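# Slide a drive sled from the shelf into the rack bay

## Task

Take a drive sled from the shelf and push it into the empty bay of the rack so its front face lines up evenly with the neighbouring drives and it is oriented the same way up as they are; then open the gripper and pull the arm away. The sled must stay seated without the robot holding it, or the goal is not met.

## Robot and tools

Robot: two arms, left_arm (on the robot's own left, +y side) and right_arm (-y side), each with a two-finger parallel gripper. Arm bases in the scene frame: left_arm at (-0.022, +0.368, +1.505), right_arm at (-0.022, -0.368, +1.505), both mounted high and facing forward.

Frame: one shared scene frame. Origin on the floor at the centre of the robot's foot, +z up, +x the direction the robot faces, +y toward the left arm. Positions are in metres; orientations are quaternions written w first (qw, qx, qy, qz). In the gripper's own frame the fingers extend along +z and close along y. The reported end_effector_position is the point between the finger pads, roughly 1 cm short of the fingertips. Reported hand positions can be somewhat wrong, more so when the arm reaches far, and motions often settle a centimetre or more away from the target, usually low.

A row (used by both motion tools) is always 16 numbers: left arm x, y, z, qw, qx, qy, qz, opening, then the right arm's same eight. Both arms must be filled in even if one is idle. These are absolute targets in the scene frame, not offsets. Opening runs from -1 (closed) to +1 (fully open, 0.094 m). To keep an arm still, resend exactly the pose it last reported plus the opening it should keep; to hold an orientation steady, repeat the same commanded quaternion rather than copying the slightly drifted reported one.

execute_actions(actions): a list of actions run in sequence. Each action is a list of up to 15 rows, one per control step of 1/30 s; if fewer rows are given, the last one is repeated to fill 15 steps. An empty list just returns the current state and images. Every step, the controller limits how far the commanded pose can be from the measured one (70 mm and 16 degrees), so a distant target takes several actions. An action is rejected for both arms if any target lies more than 0.6 m from that gripper's current position along any of its axes; if the first action fails this or anything is malformed, nothing runs.

move(target, speed, blocking): target is one 16-number row as above, an absolute pose per arm. Each gripper travels in a straight line to its pose, both finishing together, over 0.5 to 10 s (cut off at 10 s). speed is the path's top speed in m/s, 0.002 to 0.5, default 0.25; rotation is capped at twice that in rad/s. The opening is applied at the start. Paths do not avoid obstacles or the other arm, and the gripper can lag, wander or overshoot speed, especially with a nearly straight arm. Faster contact hits harder, and aiming further beyond a contact presses harder. With blocking=false you get a result after 0.5 s while the arm keeps going; until a result shows the move ended, other moves and execute_actions are refused, so use wait or stop first.

wait(seconds): 0 to 10; lets the simulation run holding the last commands, returns early if a running move finishes. stop(): brakes a running move; the arm needs distance to stop, fingers keep moving. zoom_image(camera, region): camera is cam_head_left, cam_head_right, cam_left_wrist or cam_right_wrist (all 504x504); region is [x0, y0, x1, y1] pixels from the top-left, no bigger than 504x504. read_manual(section): only "licences"; no motion. finished_scene(scene): give the current scene's number; ends it irreversibly and reports success.

Results: a state line 'left_arm: … | right_arm: …' with each gripper's position and quaternion; 'Hand target' lines give the pose the controller is currently steering toward (possibly the clipped one); grip_measured is the finger opening on the same -1..1 scale (last Joint positions value is the opening in metres; each gripper may be off by about 1 mm). A move adds a 'move:' line with its ending (done, off_target, moving, held, fault) and limits (paced = pose clipped; held = a check blocked steps, after which the arm may jump fast), plus each gripper's distance from its target. 'pose unreachable' means the clearance check altered or blocked that arm's command. FAULT lines mark an arm stopping. MOTOR HOT appears from 85 °C; at 100 °C an OVER-TEMPERATURE FAULT drops that arm, so avoid holding loads longer than needed.

Gripping: the fingers go to the commanded opening. To hold the sled, command about 0.03 below the grip_measured at contact for a firm grip, less for a lighter one. Pads push about 50 to 62 N each, with a brief spike on first touch.

Joint ranges (rad): waist -2.880 to 2.880, shoulder 0.000 to 3.142, elbow 0.000 to 3.019, wrist pitch -1.693 to 1.571, wrist yaw -1.571 to 1.571, wrist roll -2.094 to 2.094. Elbows stop just short of straight.

Cautions: do not let the arms collide or push on each other; do not drop, slam or shove the sled hard into the rack; do not knock anything off the shelf or out of the work area, which fails the task. Occasional brief tugs on the held sled or pushes on loose objects may occur, so keep a firm grip. Finish by releasing and backing the gripper away so the sled stays in place on its own.

Each tool is called as name(argument=value, ...) on one line, values as JSON.

## Session

execute_actions(actions=[])

Scene clock: 0.00 s.
left_arm: end_effector_position=(+0.6576, +0.0243, +1.1695) grip_measured=-0.994 end_effector_quat_wxyz=(+0.392, -0.081, +0.870, -0.288) | right_arm: end_effector_position=(+0.5052, -0.0071, +1.2804) grip_measured=+1.000 end_effector_quat_wxyz=(-0.160, +0.362, -0.877, -0.274)
Joint positions: left_arm=[ 0.703  1.868  1.317  0.834 -0.084  0.171  0.   ] | right_arm=[ 2.659  1.52   1.096 -0.056  0.343 -0.69   0.094]
Joint velocities: left_arm=[-0.015 -0.005 -0.007 -0.002 -0.007 -0.051 -0.   ] | right_arm=[ 0.005 -0.005  0.002  0.007 -0.007 -0.051  0.   ]
Hand target (left_arm): +0.658, +0.026, +1.166; +0.392, -0.081, +0.871, -0.285
Hand target (right_arm): +0.507, -0.007, +1.279; +0.161, -0.360, +0.877, +0.273

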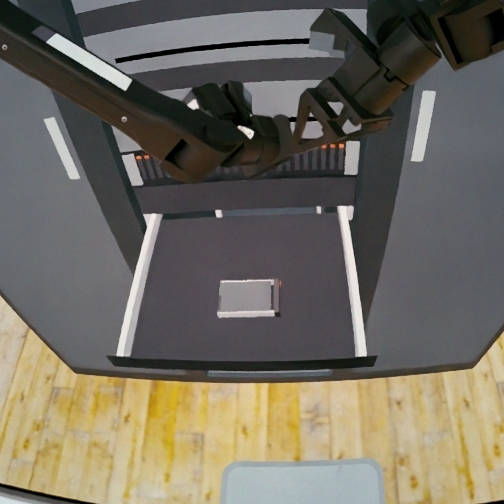

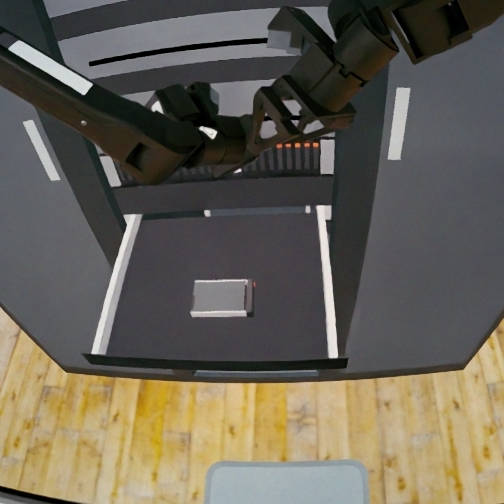

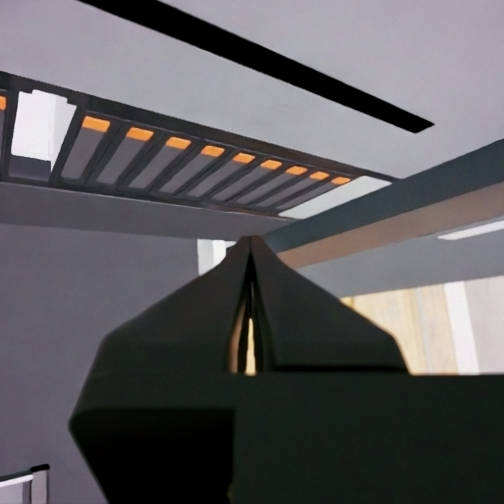

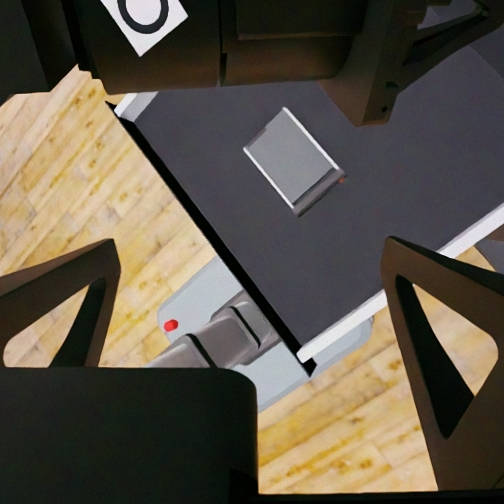

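move(target=[0.6576,0.0243,1.1695,0.392,-0.081,0.870,-0.288,-1, 0.42,-0.25,1.33,0.26,0,0.966,0,1])

move(target=[0.45,0.2,1.25,0.5,0,0.866,0,1, 0.42,-0.25,1.33,0.26,0,0.966,0,1])

Scene clock: 13.43 s.
left_arm: end_effector_position=(+0.6576, +0.0243, +1.1695) grip_measured=-0.994 end_effector_quat_wxyz=(+0.392, -0.081, +0.870, -0.288) | right_arm: end_effector_position=(+0.4200, -0.2397, +1.3313) grip_measured=+1.000 end_effector_quat_wxyz=(+0.256, -0.013, +0.966, +0.011)
Joint positions: left_arm=[ 0.703  1.868  1.317  0.834 -0.084  0.171  0.   ] | right_arm=[ 2.655  1.13   0.395  0.871  0.869 -0.476  0.094]
Joint velocities: left_arm=[-0.005 -0.024 -0.022 -0.012  0.051 -0.022 -0.001] | right_arm=[-0.005  0.005  0.002 -0.007  0.022  0.022  0.   ]
Hand target (left_arm): +0.658, +0.024, +1.170; +0.392, -0.081, +0.870, -0.288
Hand target (right_arm): +0.422, -0.249, +1.329; +0.258, +0.003, +0.966, +0.002
Off the commanded pose (left_arm): 0.000 m, 0 deg.
Off the commanded pose (right_arm): 0.010 m, 2 deg.
move: done

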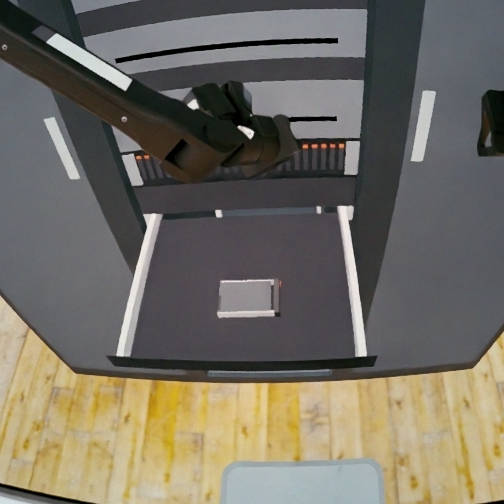

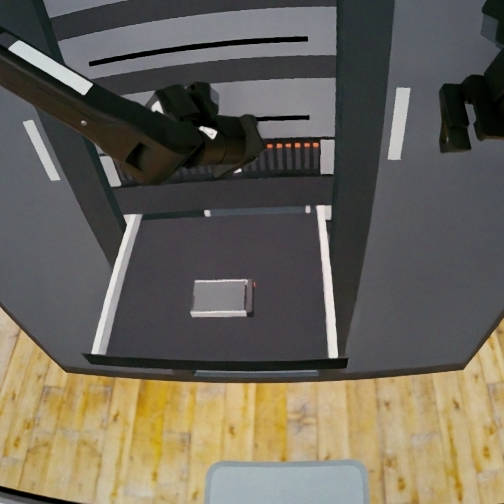

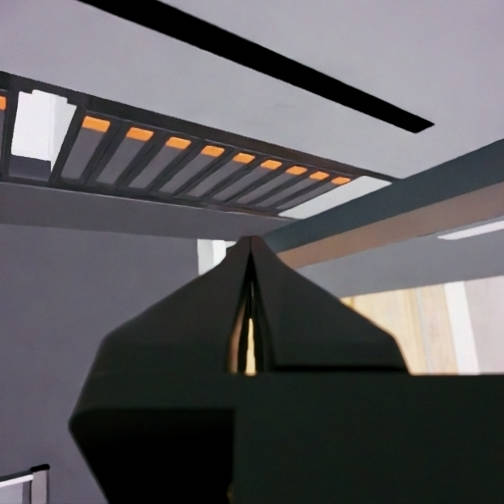

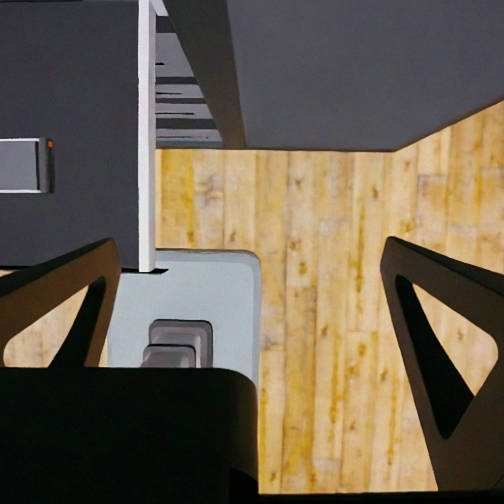

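Scene clock: 15.17 s.
left_arm: end_effector_position=(+0.4520, +0.1896, +1.2544) grip_measured=+1.000 end_effector_quat_wxyz=(+0.428, +0.024, +0.902, -0.055) | right_arm: end_effector_position=(+0.4196, -0.2412, +1.3321) grip_measured=+1.000 end_effector_quat_wxyz=(+0.259, -0.008, +0.966, +0.010)
Joint positions: left_arm=[ 0.703  1.666  0.538  1.557 -0.391  0.605  0.094] | right_arm=[ 2.655  1.13   0.391  0.886  0.871 -0.476  0.094]
Joint velocities: left_arm=[-0.005 -0.015 -0.007 -0.002 -0.051  0.051  0.   ] | right_arm=[-0.024 -0.005 -0.002  0.007 -0.022  0.007  0.   ]
Hand target (left_arm): +0.452, +0.201, +1.252; +0.429, +0.025, +0.902, -0.042
Hand target (right_arm): +0.420, -0.250, +1.330; +0.260, +0.000, +0.966, +0.000
Off the commanded pose (left_arm): 0.011 m, 11 deg.
Off the commanded pose (right_arm): 0.009 m, 1 deg.
joint sent to its limit (left arm) — the command would take joint 4 (wrist pitch) past its upper limit, so that joint was sent only as far as its limit.
move: off_target (left_arm)

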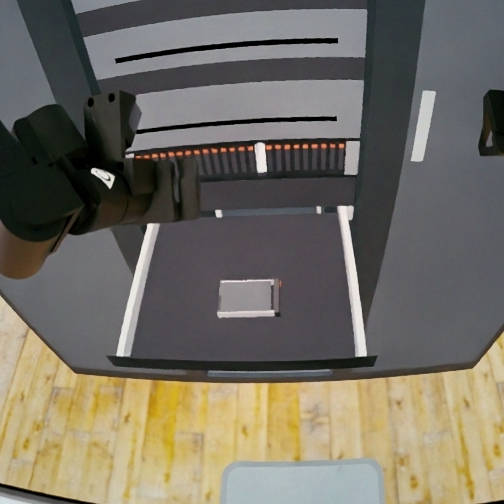

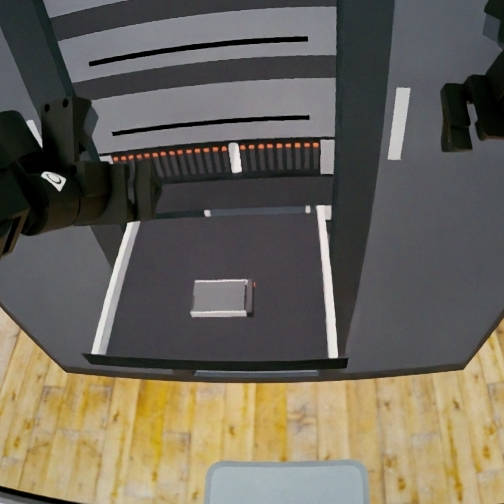

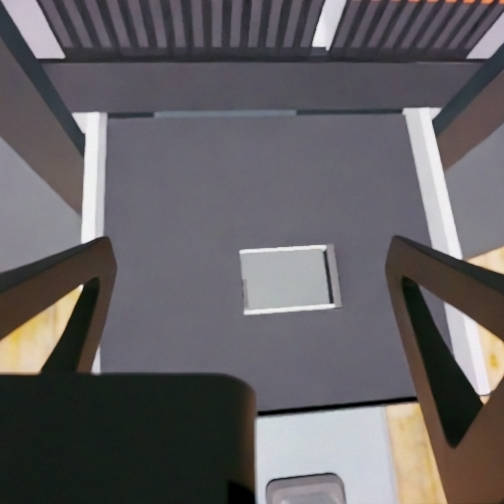

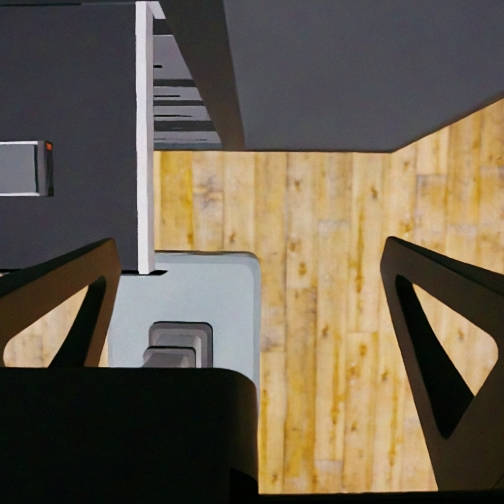

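move(target=[0.51,0.10,1.02,0,0.707,0.707,0,1, 0.42,-0.25,1.33,0.26,0,0.966,0,1])

Scene clock: 53.47 s.
left_arm: end_effector_position=(+0.5181, +0.0942, +1.0338) grip_measured=+1.000 end_effector_quat_wxyz=(+0.017, +0.700, +0.714, -0.004) | right_arm: end_effector_position=(+0.4196, -0.2413, +1.3320) grip_measured=+1.000 end_effector_quat_wxyz=(+0.259, -0.008, +0.966, +0.009)
Joint positions: left_arm=[ 0.765  1.913  1.45  -0.046 -0.701  1.569  0.094] | right_arm=[ 2.655  1.13   0.391  0.886  0.871 -0.476  0.094]
Joint velocities: left_arm=[-0.005 -0.015 -0.002 -0.002  0.037  0.051  0.   ] | right_arm=[-0.024 -0.005 -0.002 -0.002 -0.022 -0.037  0.   ]
Hand target (left_arm): +0.507, +0.100, +1.020; +0.002, +0.707, +0.707, -0.006
Hand target (right_arm): +0.420, -0.250, +1.330; +0.260, +0.000, +0.966, +0.000
Off the commanded pose (left_arm): 0.017 m, 2 deg.
Off the commanded pose (right_arm): 0.009 m, 1 deg.
move: off_target (left_arm)

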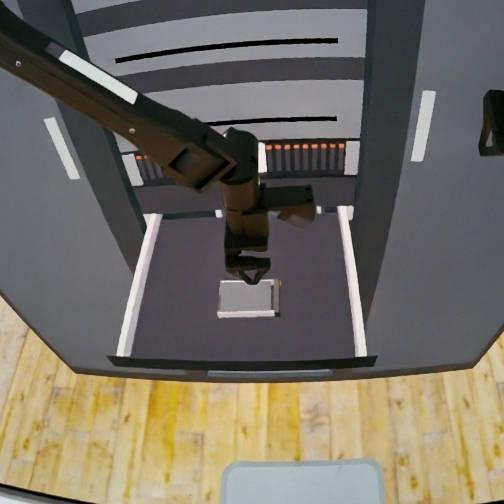

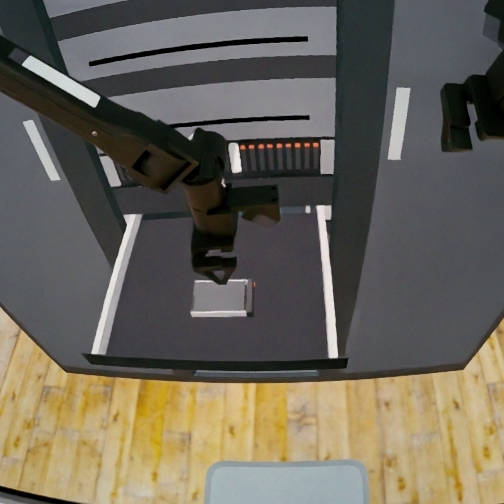

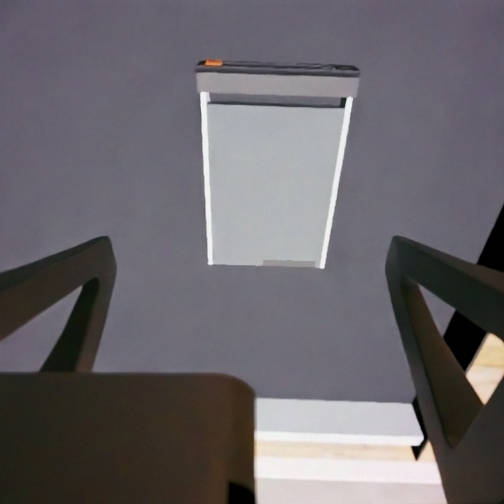

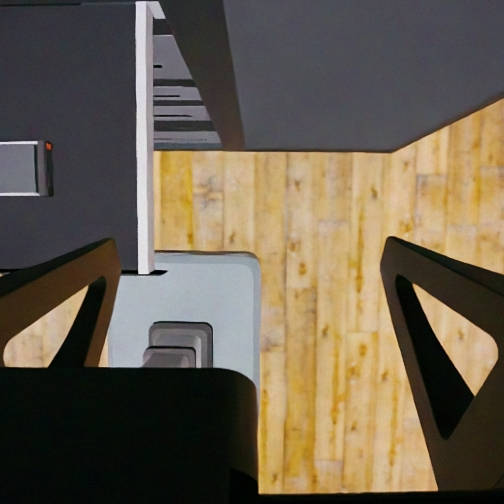

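move(target=[0.499,0.09,0.95,0,0.707,0.707,0,1, 0.42,-0.25,1.33,0.26,0,0.966,0,1], speed=0.1)

Scene clock: 72.57 s.
left_arm: end_effector_position=(+0.5051, +0.0804, +0.9663) grip_measured=+1.000 end_effector_quat_wxyz=(+0.009, +0.707, +0.707, -0.004) | right_arm: end_effector_position=(+0.4196, -0.2413, +1.3320) grip_measured=+1.000 end_effector_quat_wxyz=(+0.259, -0.008, +0.966, +0.009)
Joint positions: left_arm=[ 0.814  2.073  1.59  -0.021 -0.671  1.61   0.094] | right_arm=[ 2.655  1.13   0.391  0.886  0.871 -0.476  0.094]
Joint velocities: left_arm=[-0.015  0.005  0.017  0.007 -0.095 -0.051  0.   ] | right_arm=[-0.005  0.005 -0.007  0.007  0.051  0.007  0.   ]
Hand target (left_arm): +0.498, +0.090, +0.951; +0.000, +0.707, +0.708, -0.001
Hand target (right_arm): +0.420, -0.250, +1.330; +0.260, +0.000, +0.966, +0.000
Off the commanded pose (left_arm): 0.020 m, 1 deg.
Off the commanded pose (right_arm): 0.009 m, 1 deg.
move: off_target (left_arm)

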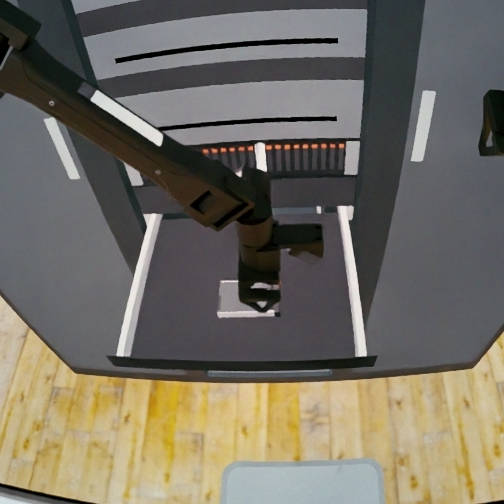

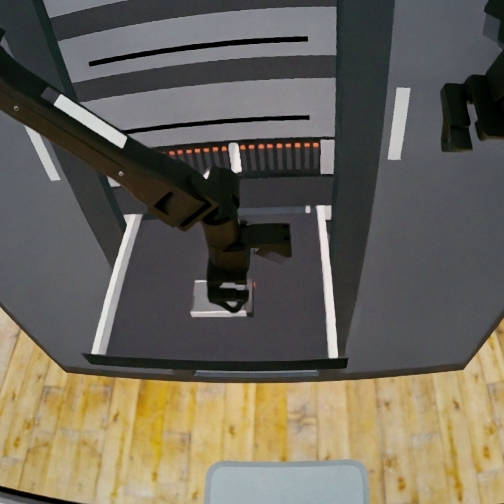

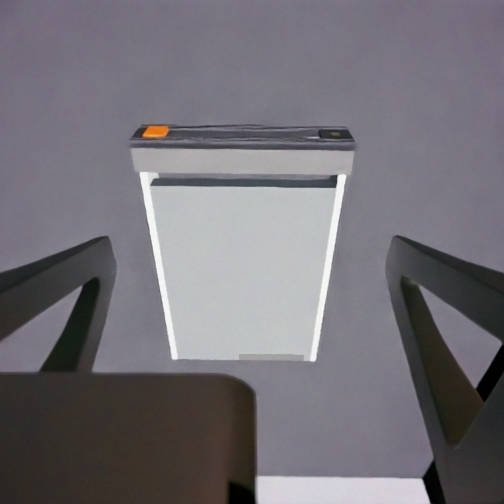

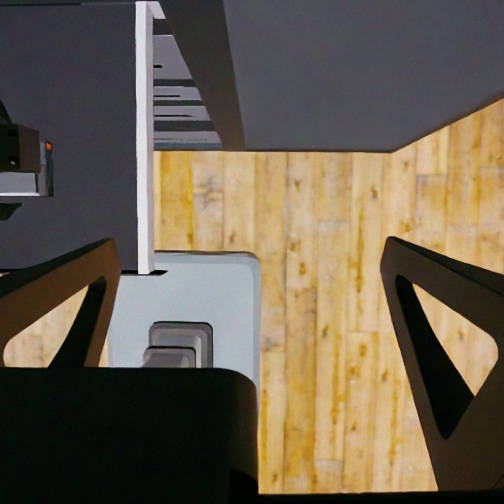

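move(target=[0.502,0.088,0.922,0,0.707,0.707,0,1, 0.42,-0.25,1.33,0.26,0,0.966,0,1], speed=0.04)

Scene clock: 83.03 s.
left_arm: end_effector_position=(+0.5156, +0.0778, +0.9411) grip_measured=+1.000 end_effector_quat_wxyz=(+0.014, +0.703, +0.711, +0.002) | right_arm: end_effector_position=(+0.4196, -0.2413, +1.3320) grip_measured=+1.000 end_effector_quat_wxyz=(+0.259, -0.008, +0.966, +0.009)
Joint positions: left_arm=[ 0.835  2.131  1.675 -0.021 -0.652  1.625  0.094] | right_arm=[ 2.655  1.13   0.391  0.886  0.871 -0.476  0.094]
Joint velocities: left_arm=[-0.005 -0.015 -0.002 -0.012 -0.022  0.007  0.   ] | right_arm=[-0.015 -0.005  0.007 -0.002  0.081 -0.037  0.   ]
Hand target (left_arm): +0.501, +0.088, +0.923; -0.000, +0.707, +0.707, -0.000
Hand target (right_arm): +0.420, -0.250, +1.330; +0.260, +0.000, +0.966, +0.000
Off the commanded pose (left_arm): 0.026 m, 2 deg.
Off the commanded pose (right_arm): 0.009 m, 1 deg.
move: off_target (left_arm)

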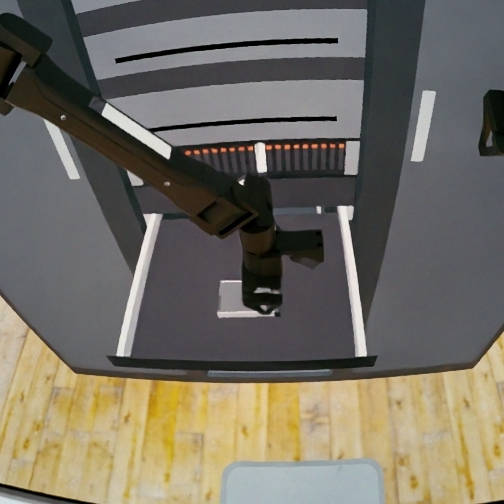

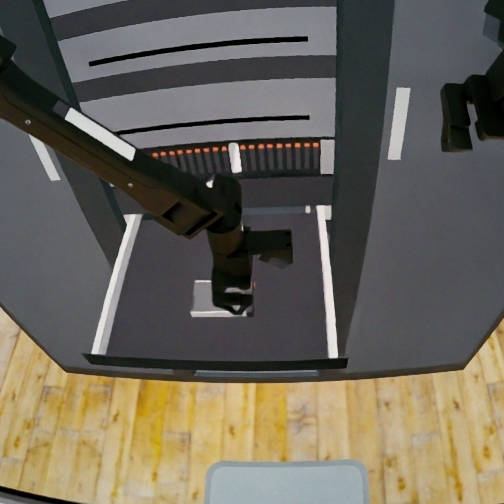

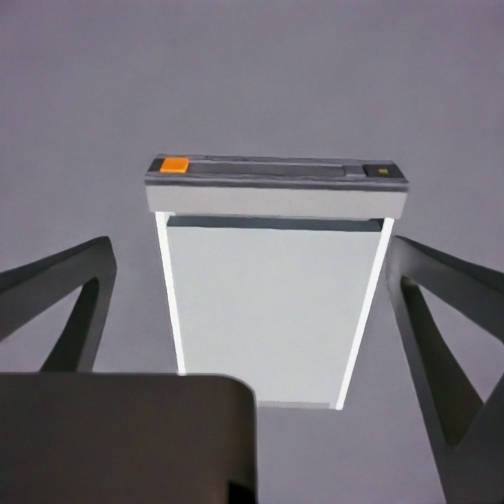

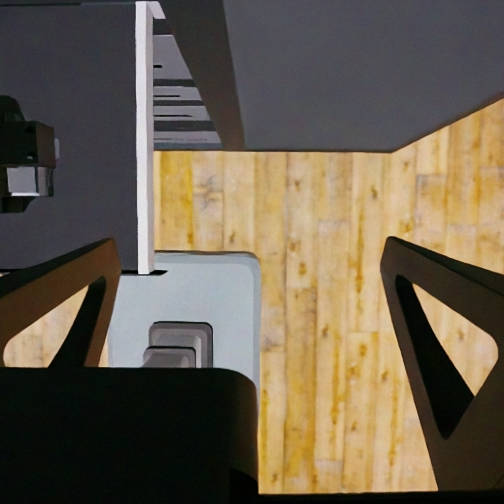

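move(target=[0.492,0.088,0.922,0,0.707,0.707,0,1, 0.42,-0.25,1.33,0.26,0,0.966,0,1], speed=0.03)

move(target=[0.492,0.088,0.912,0,0.707,0.707,0,1, 0.42,-0.25,1.33,0.26,0,0.966,0,1], speed=0.03)

Scene clock: 91.07 s.
left_arm: end_effector_position=(+0.5100, +0.0773, +0.9409) grip_measured=+1.000 end_effector_quat_wxyz=(+0.014, +0.704, +0.710, +0.001) | right_arm: end_effector_position=(+0.4196, -0.2413, +1.3320) grip_measured=+1.000 end_effector_quat_wxyz=(+0.259, -0.008, +0.966, +0.009)
Joint positions: left_arm=[ 0.835  2.131  1.661 -0.009 -0.651  1.625  0.094] | right_arm=[ 2.655  1.13   0.391  0.886  0.871 -0.476  0.094]
Joint velocities: left_arm=[-0.005  0.005 -0.002  0.002 -0.037  0.037  0.   ] | right_arm=[-0.005 -0.005 -0.007 -0.007 -0.051 -0.066  0.   ]
Hand target (left_arm): +0.492, +0.088, +0.923; -0.000, +0.707, +0.707, -0.000
Hand target (right_arm): +0.420, -0.250, +1.330; +0.260, +0.000, +0.966, +0.000
Off the commanded pose (left_arm): 0.028 m, 2 deg.
Off the commanded pose (right_arm): 0.009 m, 1 deg.
move: off_target (left_arm)

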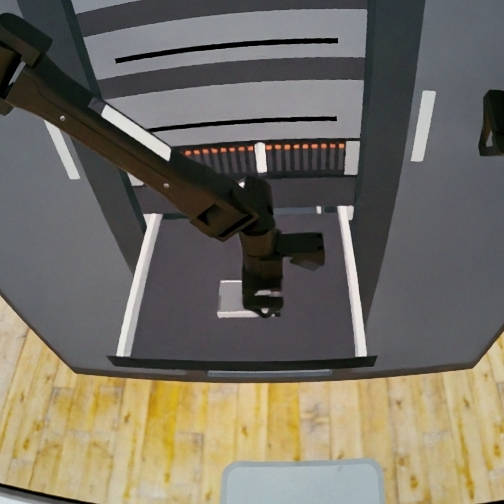

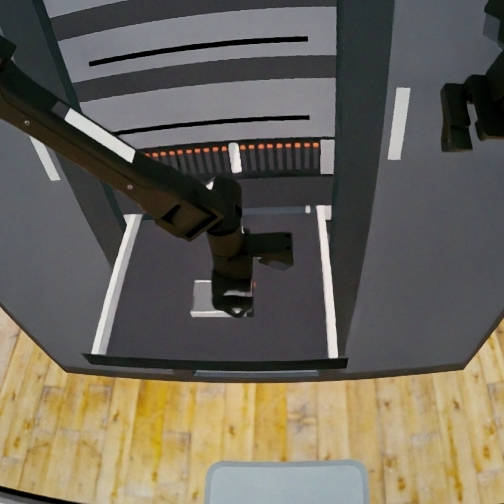

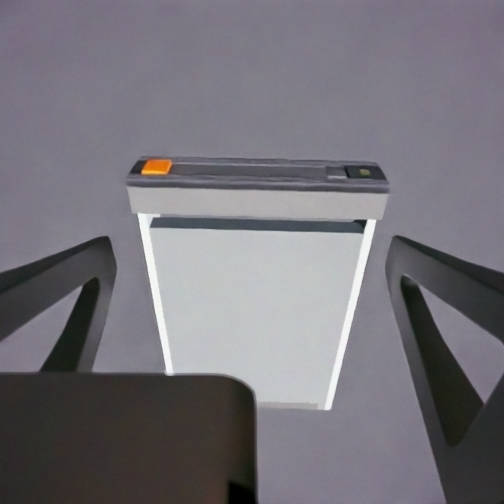

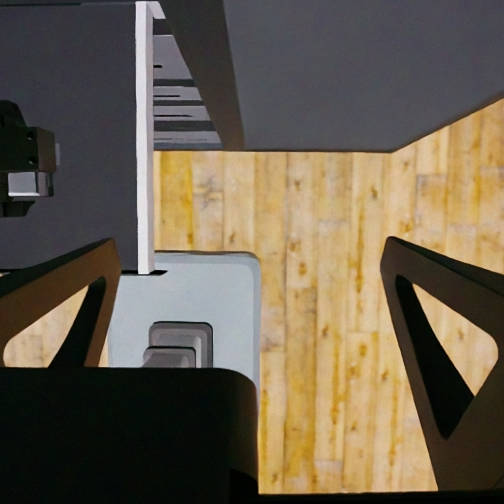

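Scene clock: 92.67 s.
left_arm: end_effector_position=(+0.5020, +0.0758, +0.9318) grip_measured=+1.000 end_effector_quat_wxyz=(+0.011, +0.707, +0.707, -0.003) | right_arm: end_effector_position=(+0.4196, -0.2413, +1.3320) grip_measured=+1.000 end_effector_quat_wxyz=(+0.259, -0.008, +0.966, +0.009)
Joint positions: left_arm=[ 0.842  2.151  1.672 -0.009 -0.643  1.63   0.094] | right_arm=[ 2.655  1.13   0.391  0.886  0.871 -0.476  0.094]
Joint velocities: left_arm=[-0.005 -0.005 -0.012  0.007 -0.051 -0.066  0.   ] | right_arm=[-0.005 -0.024  0.007 -0.012 -0.007  0.051  0.   ]
Hand target (left_arm): +0.491, +0.088, +0.913; -0.000, +0.707, +0.707, -0.001
Hand target (right_arm): +0.420, -0.250, +1.330; +0.260, +0.000, +0.966, +0.000
Off the commanded pose (left_arm): 0.025 m, 1 deg.
Off the commanded pose (right_arm): 0.009 m, 1 deg.
move: off_target (left_arm)

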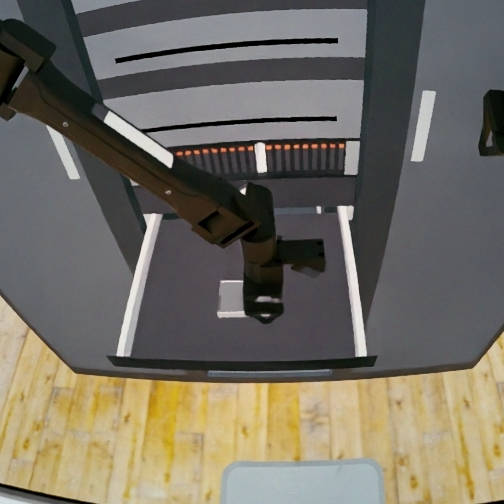

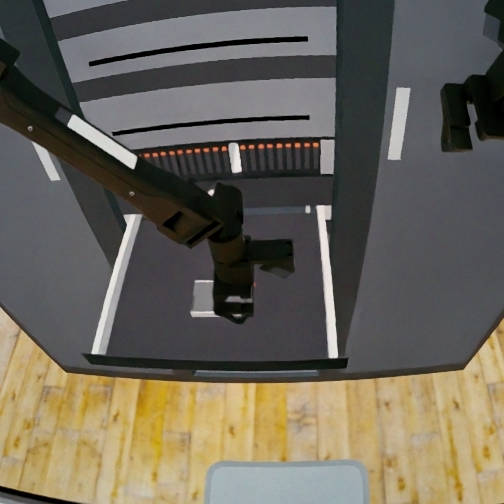

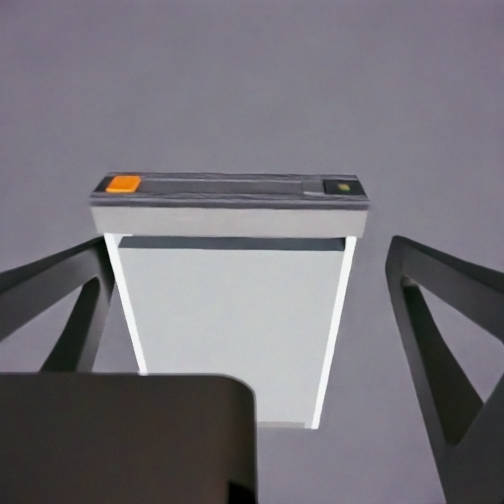

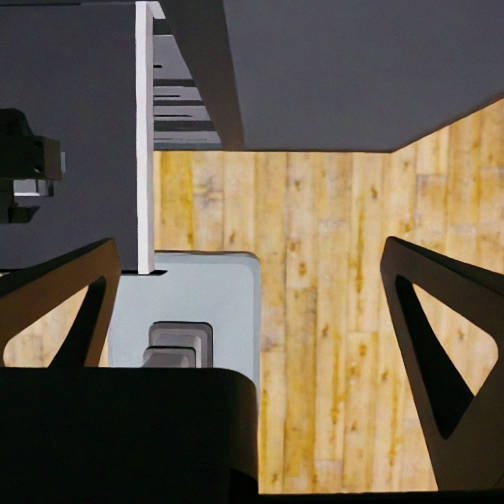

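move(target=[0.498,0.093,0.910,0,0.707,0.707,0,1, 0.42,-0.25,1.33,0.26,0,0.966,0,1], speed=0.03)

move(target=[0.498,0.093,0.910,0,0.707,0.707,0,0.45, 0.42,-0.25,1.33,0.26,0,0.966,0,1], speed=0.03)

Scene clock: 100.23 s.
left_arm: end_effector_position=(+0.5105, +0.0802, +0.9290) grip_measured=+1.000 end_effector_quat_wxyz=(+0.015, +0.704, +0.710, +0.001) | right_arm: end_effector_position=(+0.4196, -0.2413, +1.3320) grip_measured=+1.000 end_effector_quat_wxyz=(+0.259, -0.008, +0.966, +0.009)
Joint positions: left_arm=[ 0.849  2.151  1.687 -0.009 -0.637  1.634  0.094] | right_arm=[ 2.655  1.13   0.391  0.886  0.871 -0.476  0.094]
Joint velocities: left_arm=[-0.005  0.005  0.012 -0.002  0.007 -0.007  0.   ] | right_arm=[-0.015 -0.005  0.007  0.002 -0.081 -0.007  0.   ]
Hand target (left_arm): +0.498, +0.093, +0.911; +0.000, +0.707, +0.707, -0.000
Hand target (right_arm): +0.420, -0.250, +1.330; +0.260, +0.000, +0.966, +0.000
Off the commanded pose (left_arm): 0.026 m, 2 deg.
Off the commanded pose (right_arm): 0.009 m, 1 deg.
move: off_target (left_arm)

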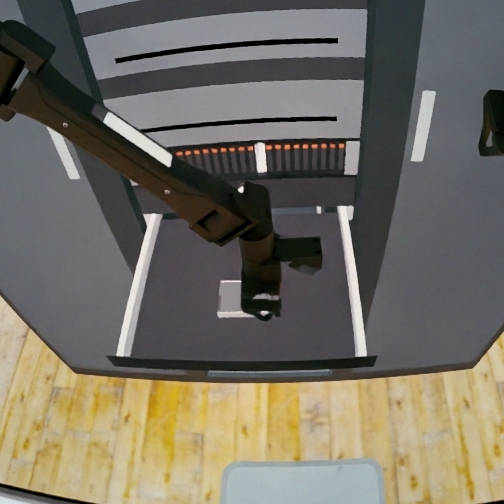

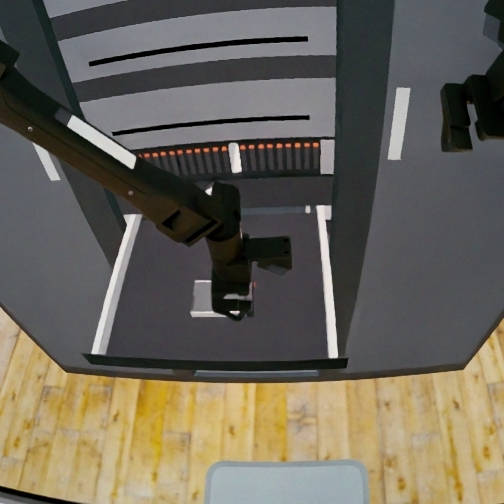

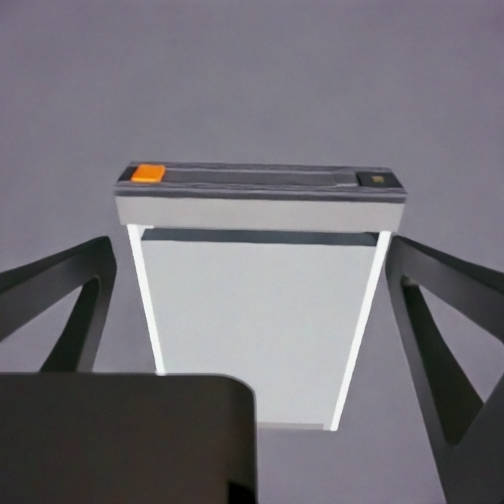

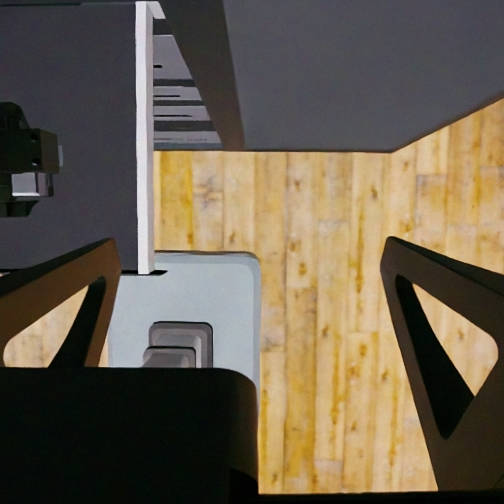

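Scene clock: 101.33 s.
left_arm: end_effector_position=(+0.5105, +0.0804, +0.9288) grip_measured=+0.567 end_effector_quat_wxyz=(+0.015, +0.704, +0.710, +0.001) | right_arm: end_effector_position=(+0.4196, -0.2413, +1.3320) grip_measured=+1.000 end_effector_quat_wxyz=(+0.259, -0.008, +0.966, +0.009)
Joint positions: left_arm=[ 0.849  2.151  1.687 -0.009 -0.637  1.635  0.074] | right_arm=[ 2.655  1.13   0.391  0.886  0.871 -0.476  0.094]
Joint velocities: left_arm=[-0.015 -0.005 -0.022 -0.007 -0.022 -0.066 -0.001] | right_arm=[-0.005  0.005  0.007 -0.007 -0.037 -0.037  0.   ]
Hand target (left_arm): +0.498, +0.093, +0.911; -0.000, +0.707, +0.707, -0.000
Hand target (right_arm): +0.420, -0.250, +1.330; +0.260, +0.000, +0.966, +0.000
Off the commanded pose (left_arm): 0.026 m, 2 deg.
Off the commanded pose (right_arm): 0.009 m, 1 deg.
move: off_target (left_arm)

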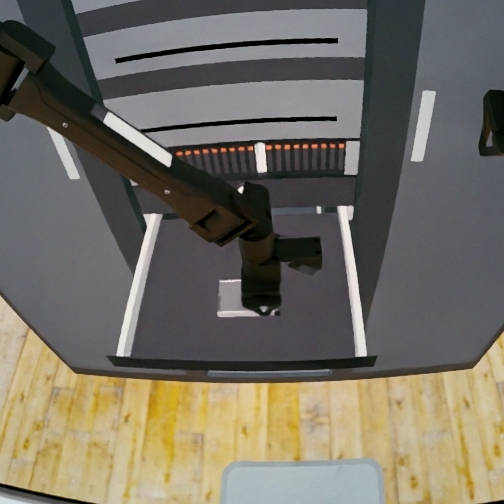

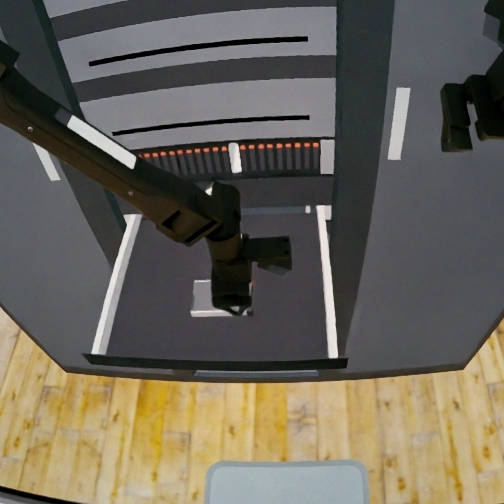

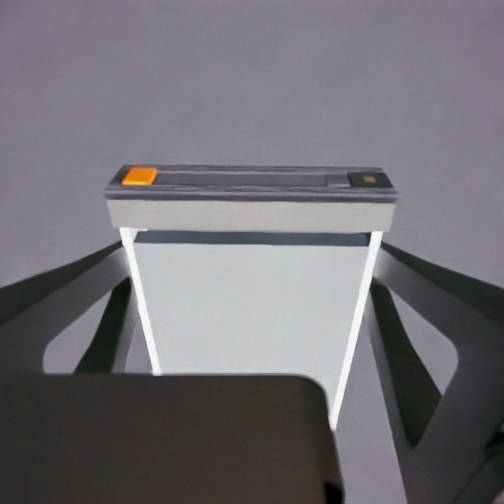

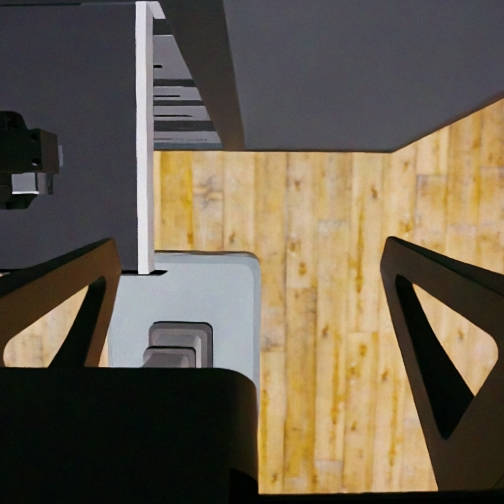

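move(target=[0.49,0.093,1.08,0,0.707,0.707,0,0.52, 0.42,-0.25,1.33,0.26,0,0.966,0,1], speed=0.12)

move(target=[0.52,0.06,1.08,0.707,0.707,0,0,0.52, 0.42,-0.25,1.33,0.26,0,0.966,0,1], speed=0.2)

Scene clock: 109.37 s.
left_arm: end_effector_position=(+0.4869, +0.0982, +1.0694) grip_measured=+0.567 end_effector_quat_wxyz=(-0.006, +0.708, +0.706, +0.002) | right_arm: end_effector_position=(+0.4196, -0.2413, +1.3320) grip_measured=+1.000 end_effector_quat_wxyz=(+0.259, -0.008, +0.966, +0.009)
Joint positions: left_arm=[ 0.72   1.848  1.328 -0.043 -0.78   1.539  0.074] | right_arm=[ 2.655  1.13   0.391  0.886  0.871 -0.476  0.094]
Joint velocities: left_arm=[-0.005 -0.005 -0.002 -0.002  0.022  0.022 -0.   ] | right_arm=[ 0.005  0.005 -0.017  0.007  0.037  0.007  0.   ]
Hand target (left_arm): +0.491, +0.093, +1.080; -0.000, +0.707, +0.707, +0.001
Hand target (right_arm): +0.420, -0.250, +1.330; +0.260, +0.000, +0.966, +0.000
Off the commanded pose (left_arm): 0.012 m, 1 deg.
Off the commanded pose (right_arm): 0.009 m, 1 deg.
move: off_target (left_arm)

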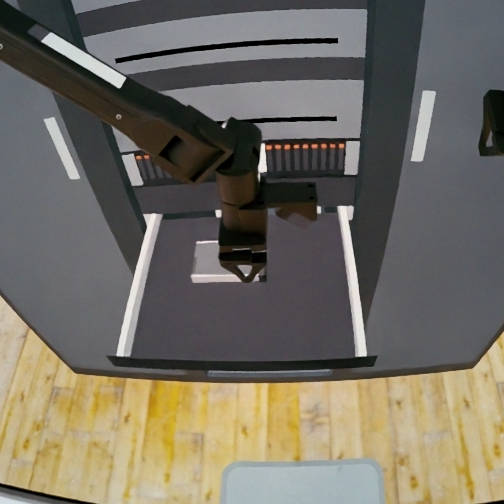

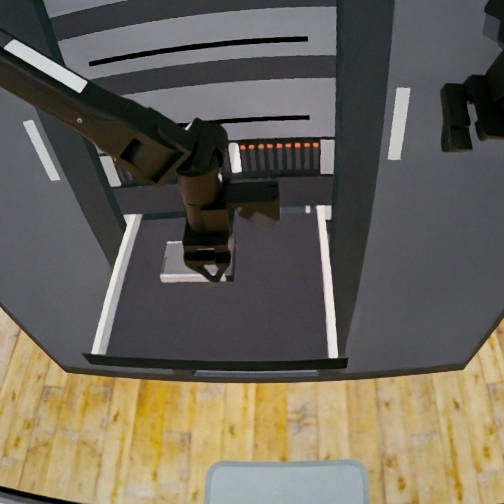

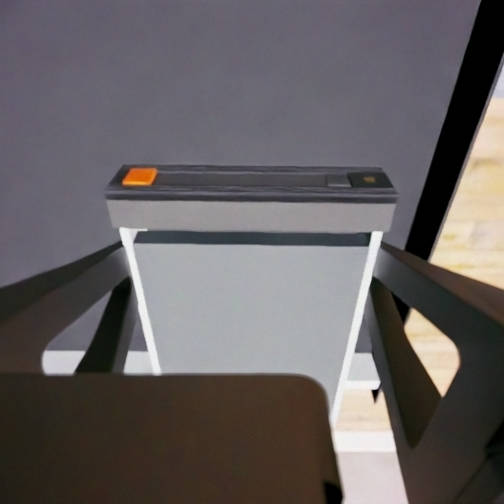

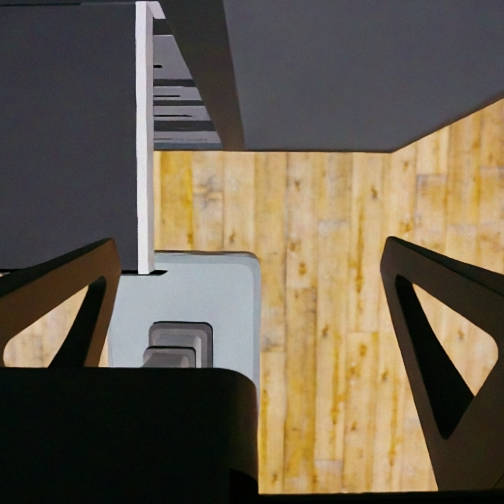

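Scene clock: 114.93 s.
left_arm: end_effector_position=(+0.5263, +0.0553, +1.0942) grip_measured=+0.567 end_effector_quat_wxyz=(+0.807, +0.561, +0.180, +0.035) | right_arm: end_effector_position=(+0.4196, -0.2413, +1.3320) grip_measured=+1.000 end_effector_quat_wxyz=(+0.259, -0.008, +0.966, +0.009)
Joint positions: left_arm=[1.056 2.19  1.527 1.077 1.332 2.095 0.074] | right_arm=[ 2.655  1.13   0.391  0.886  0.871 -0.476  0.094]
Joint velocities: left_arm=[-0.005  0.005 -0.007  0.007  0.022 -0.007  0.001] | right_arm=[-0.015  0.005 -0.007 -0.002 -0.066 -0.022  0.   ]
Hand target (left_arm): +0.525, +0.055, +1.095; +0.807, +0.561, +0.181, +0.033
Hand target (right_arm): +0.420, -0.250, +1.330; +0.260, +0.000, +0.966, +0.000
Off the commanded pose (left_arm): 0.016 m, 29 deg; orientation clipped at the last step of the last action.
Off the commanded pose (right_arm): 0.009 m, 1 deg.
move: held (left_arm); limits=paced,held; held on 13 of 167 steps (left_arm), including the last (left_arm)
pose unreachable (left arm): on one or more control steps of this call, first in action 0 (counted from 0), this arm could not follow its commanded pose, so it was not sent that pose on those steps. On the call's last step it was still not sent that pose. It may still have moved: this result reports where it is.
cause: the commanded pose would bring two parts of the arm too close to each other (its wrist (the part past joint 4) and its wrist camera, with joints 5 (wrist yaw) and 6 (wrist roll) between them).

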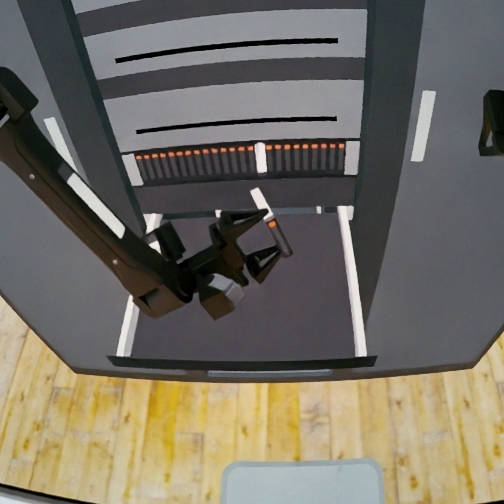

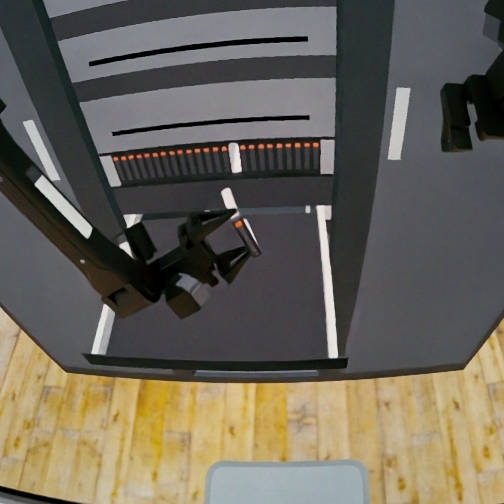

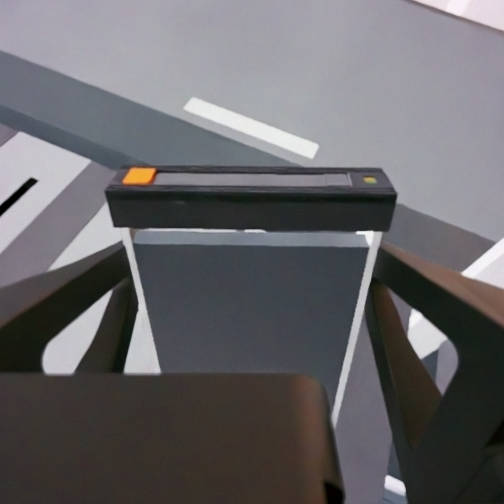

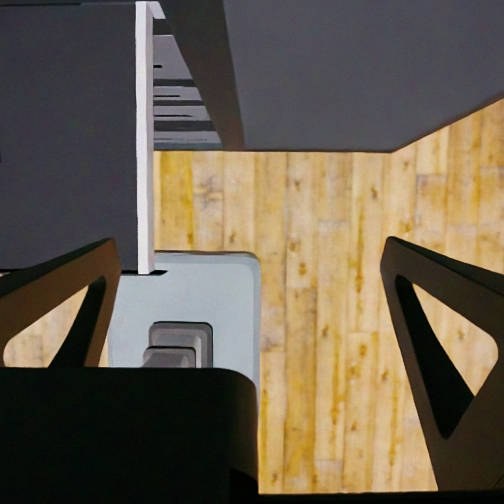

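move(target=[0.47,0.0,1.10,0.683,0.683,0.183,0.183,0.52, 0.42,-0.25,1.33,0.26,0,0.966,0,1], speed=0.15)

Scene clock: 149.93 s.
left_arm: end_effector_position=(+0.4814, +0.0133, +1.0913) grip_measured=+0.567 end_effector_quat_wxyz=(+0.753, +0.580, +0.253, +0.180) | right_arm: end_effector_position=(+0.4196, -0.2413, +1.3320) grip_measured=+1.000 end_effector_quat_wxyz=(+0.259, -0.008, +0.966, +0.009)
Joint positions: left_arm=[0.98  2.333 1.437 1.502 0.983 2.095 0.074] | right_arm=[ 2.655  1.13   0.391  0.886  0.871 -0.476  0.094]
Joint velocities: left_arm=[ 0.005 -0.015 -0.002 -0.007 -0.007  0.051 -0.   ] | right_arm=[ 0.005 -0.005  0.007 -0.032  0.051  0.037  0.   ]
Hand target (left_arm): +0.470, +0.000, +1.100; +0.758, +0.576, +0.249, +0.178
Hand target (right_arm): +0.420, -0.250, +1.330; +0.260, +0.000, +0.966, +0.000
Off the commanded pose (left_arm): 0.020 m, 16 deg; orientation clipped at the last step of the last action.
Off the commanded pose (right_arm): 0.009 m, 1 deg.
joint sent to its limit (left arm) — the command would take joint 6 (wrist roll) past its upper limit, so that joint was sent only as far as its limit.
move: off_target (left_arm); limits=paced

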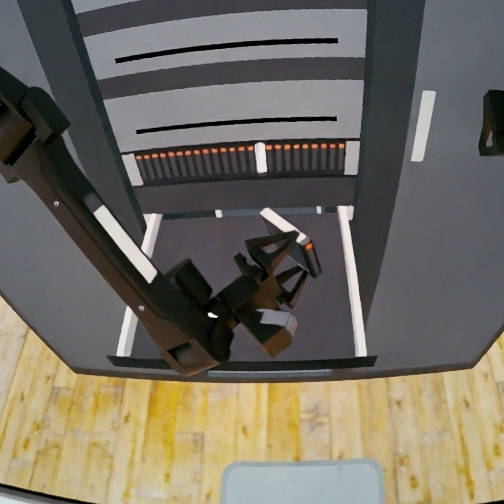

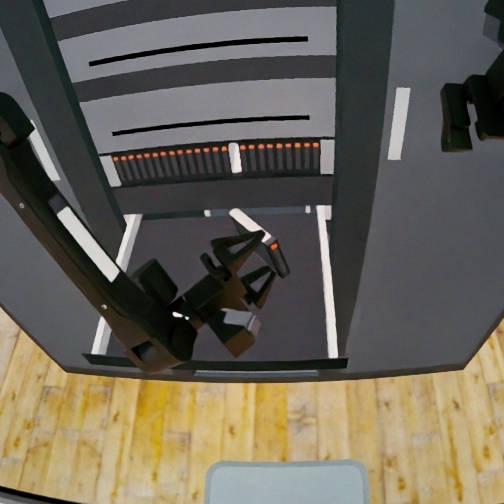

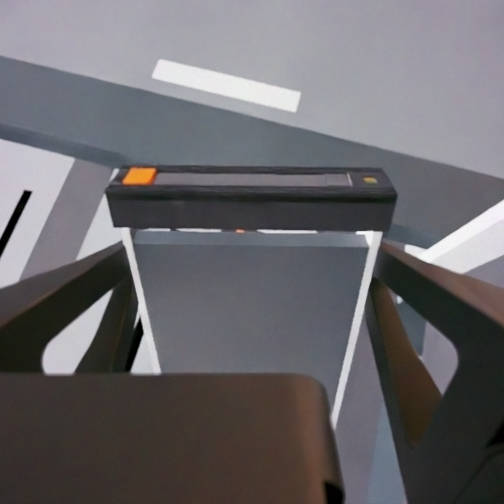

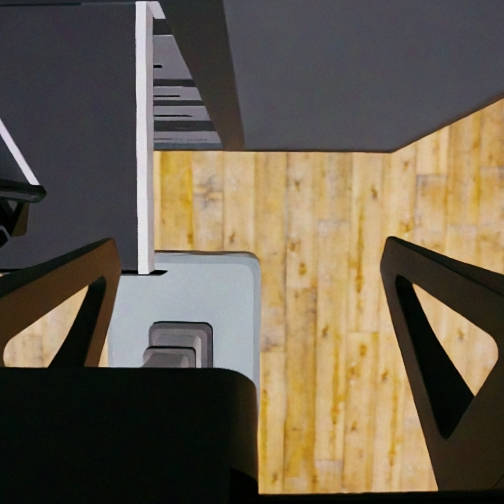

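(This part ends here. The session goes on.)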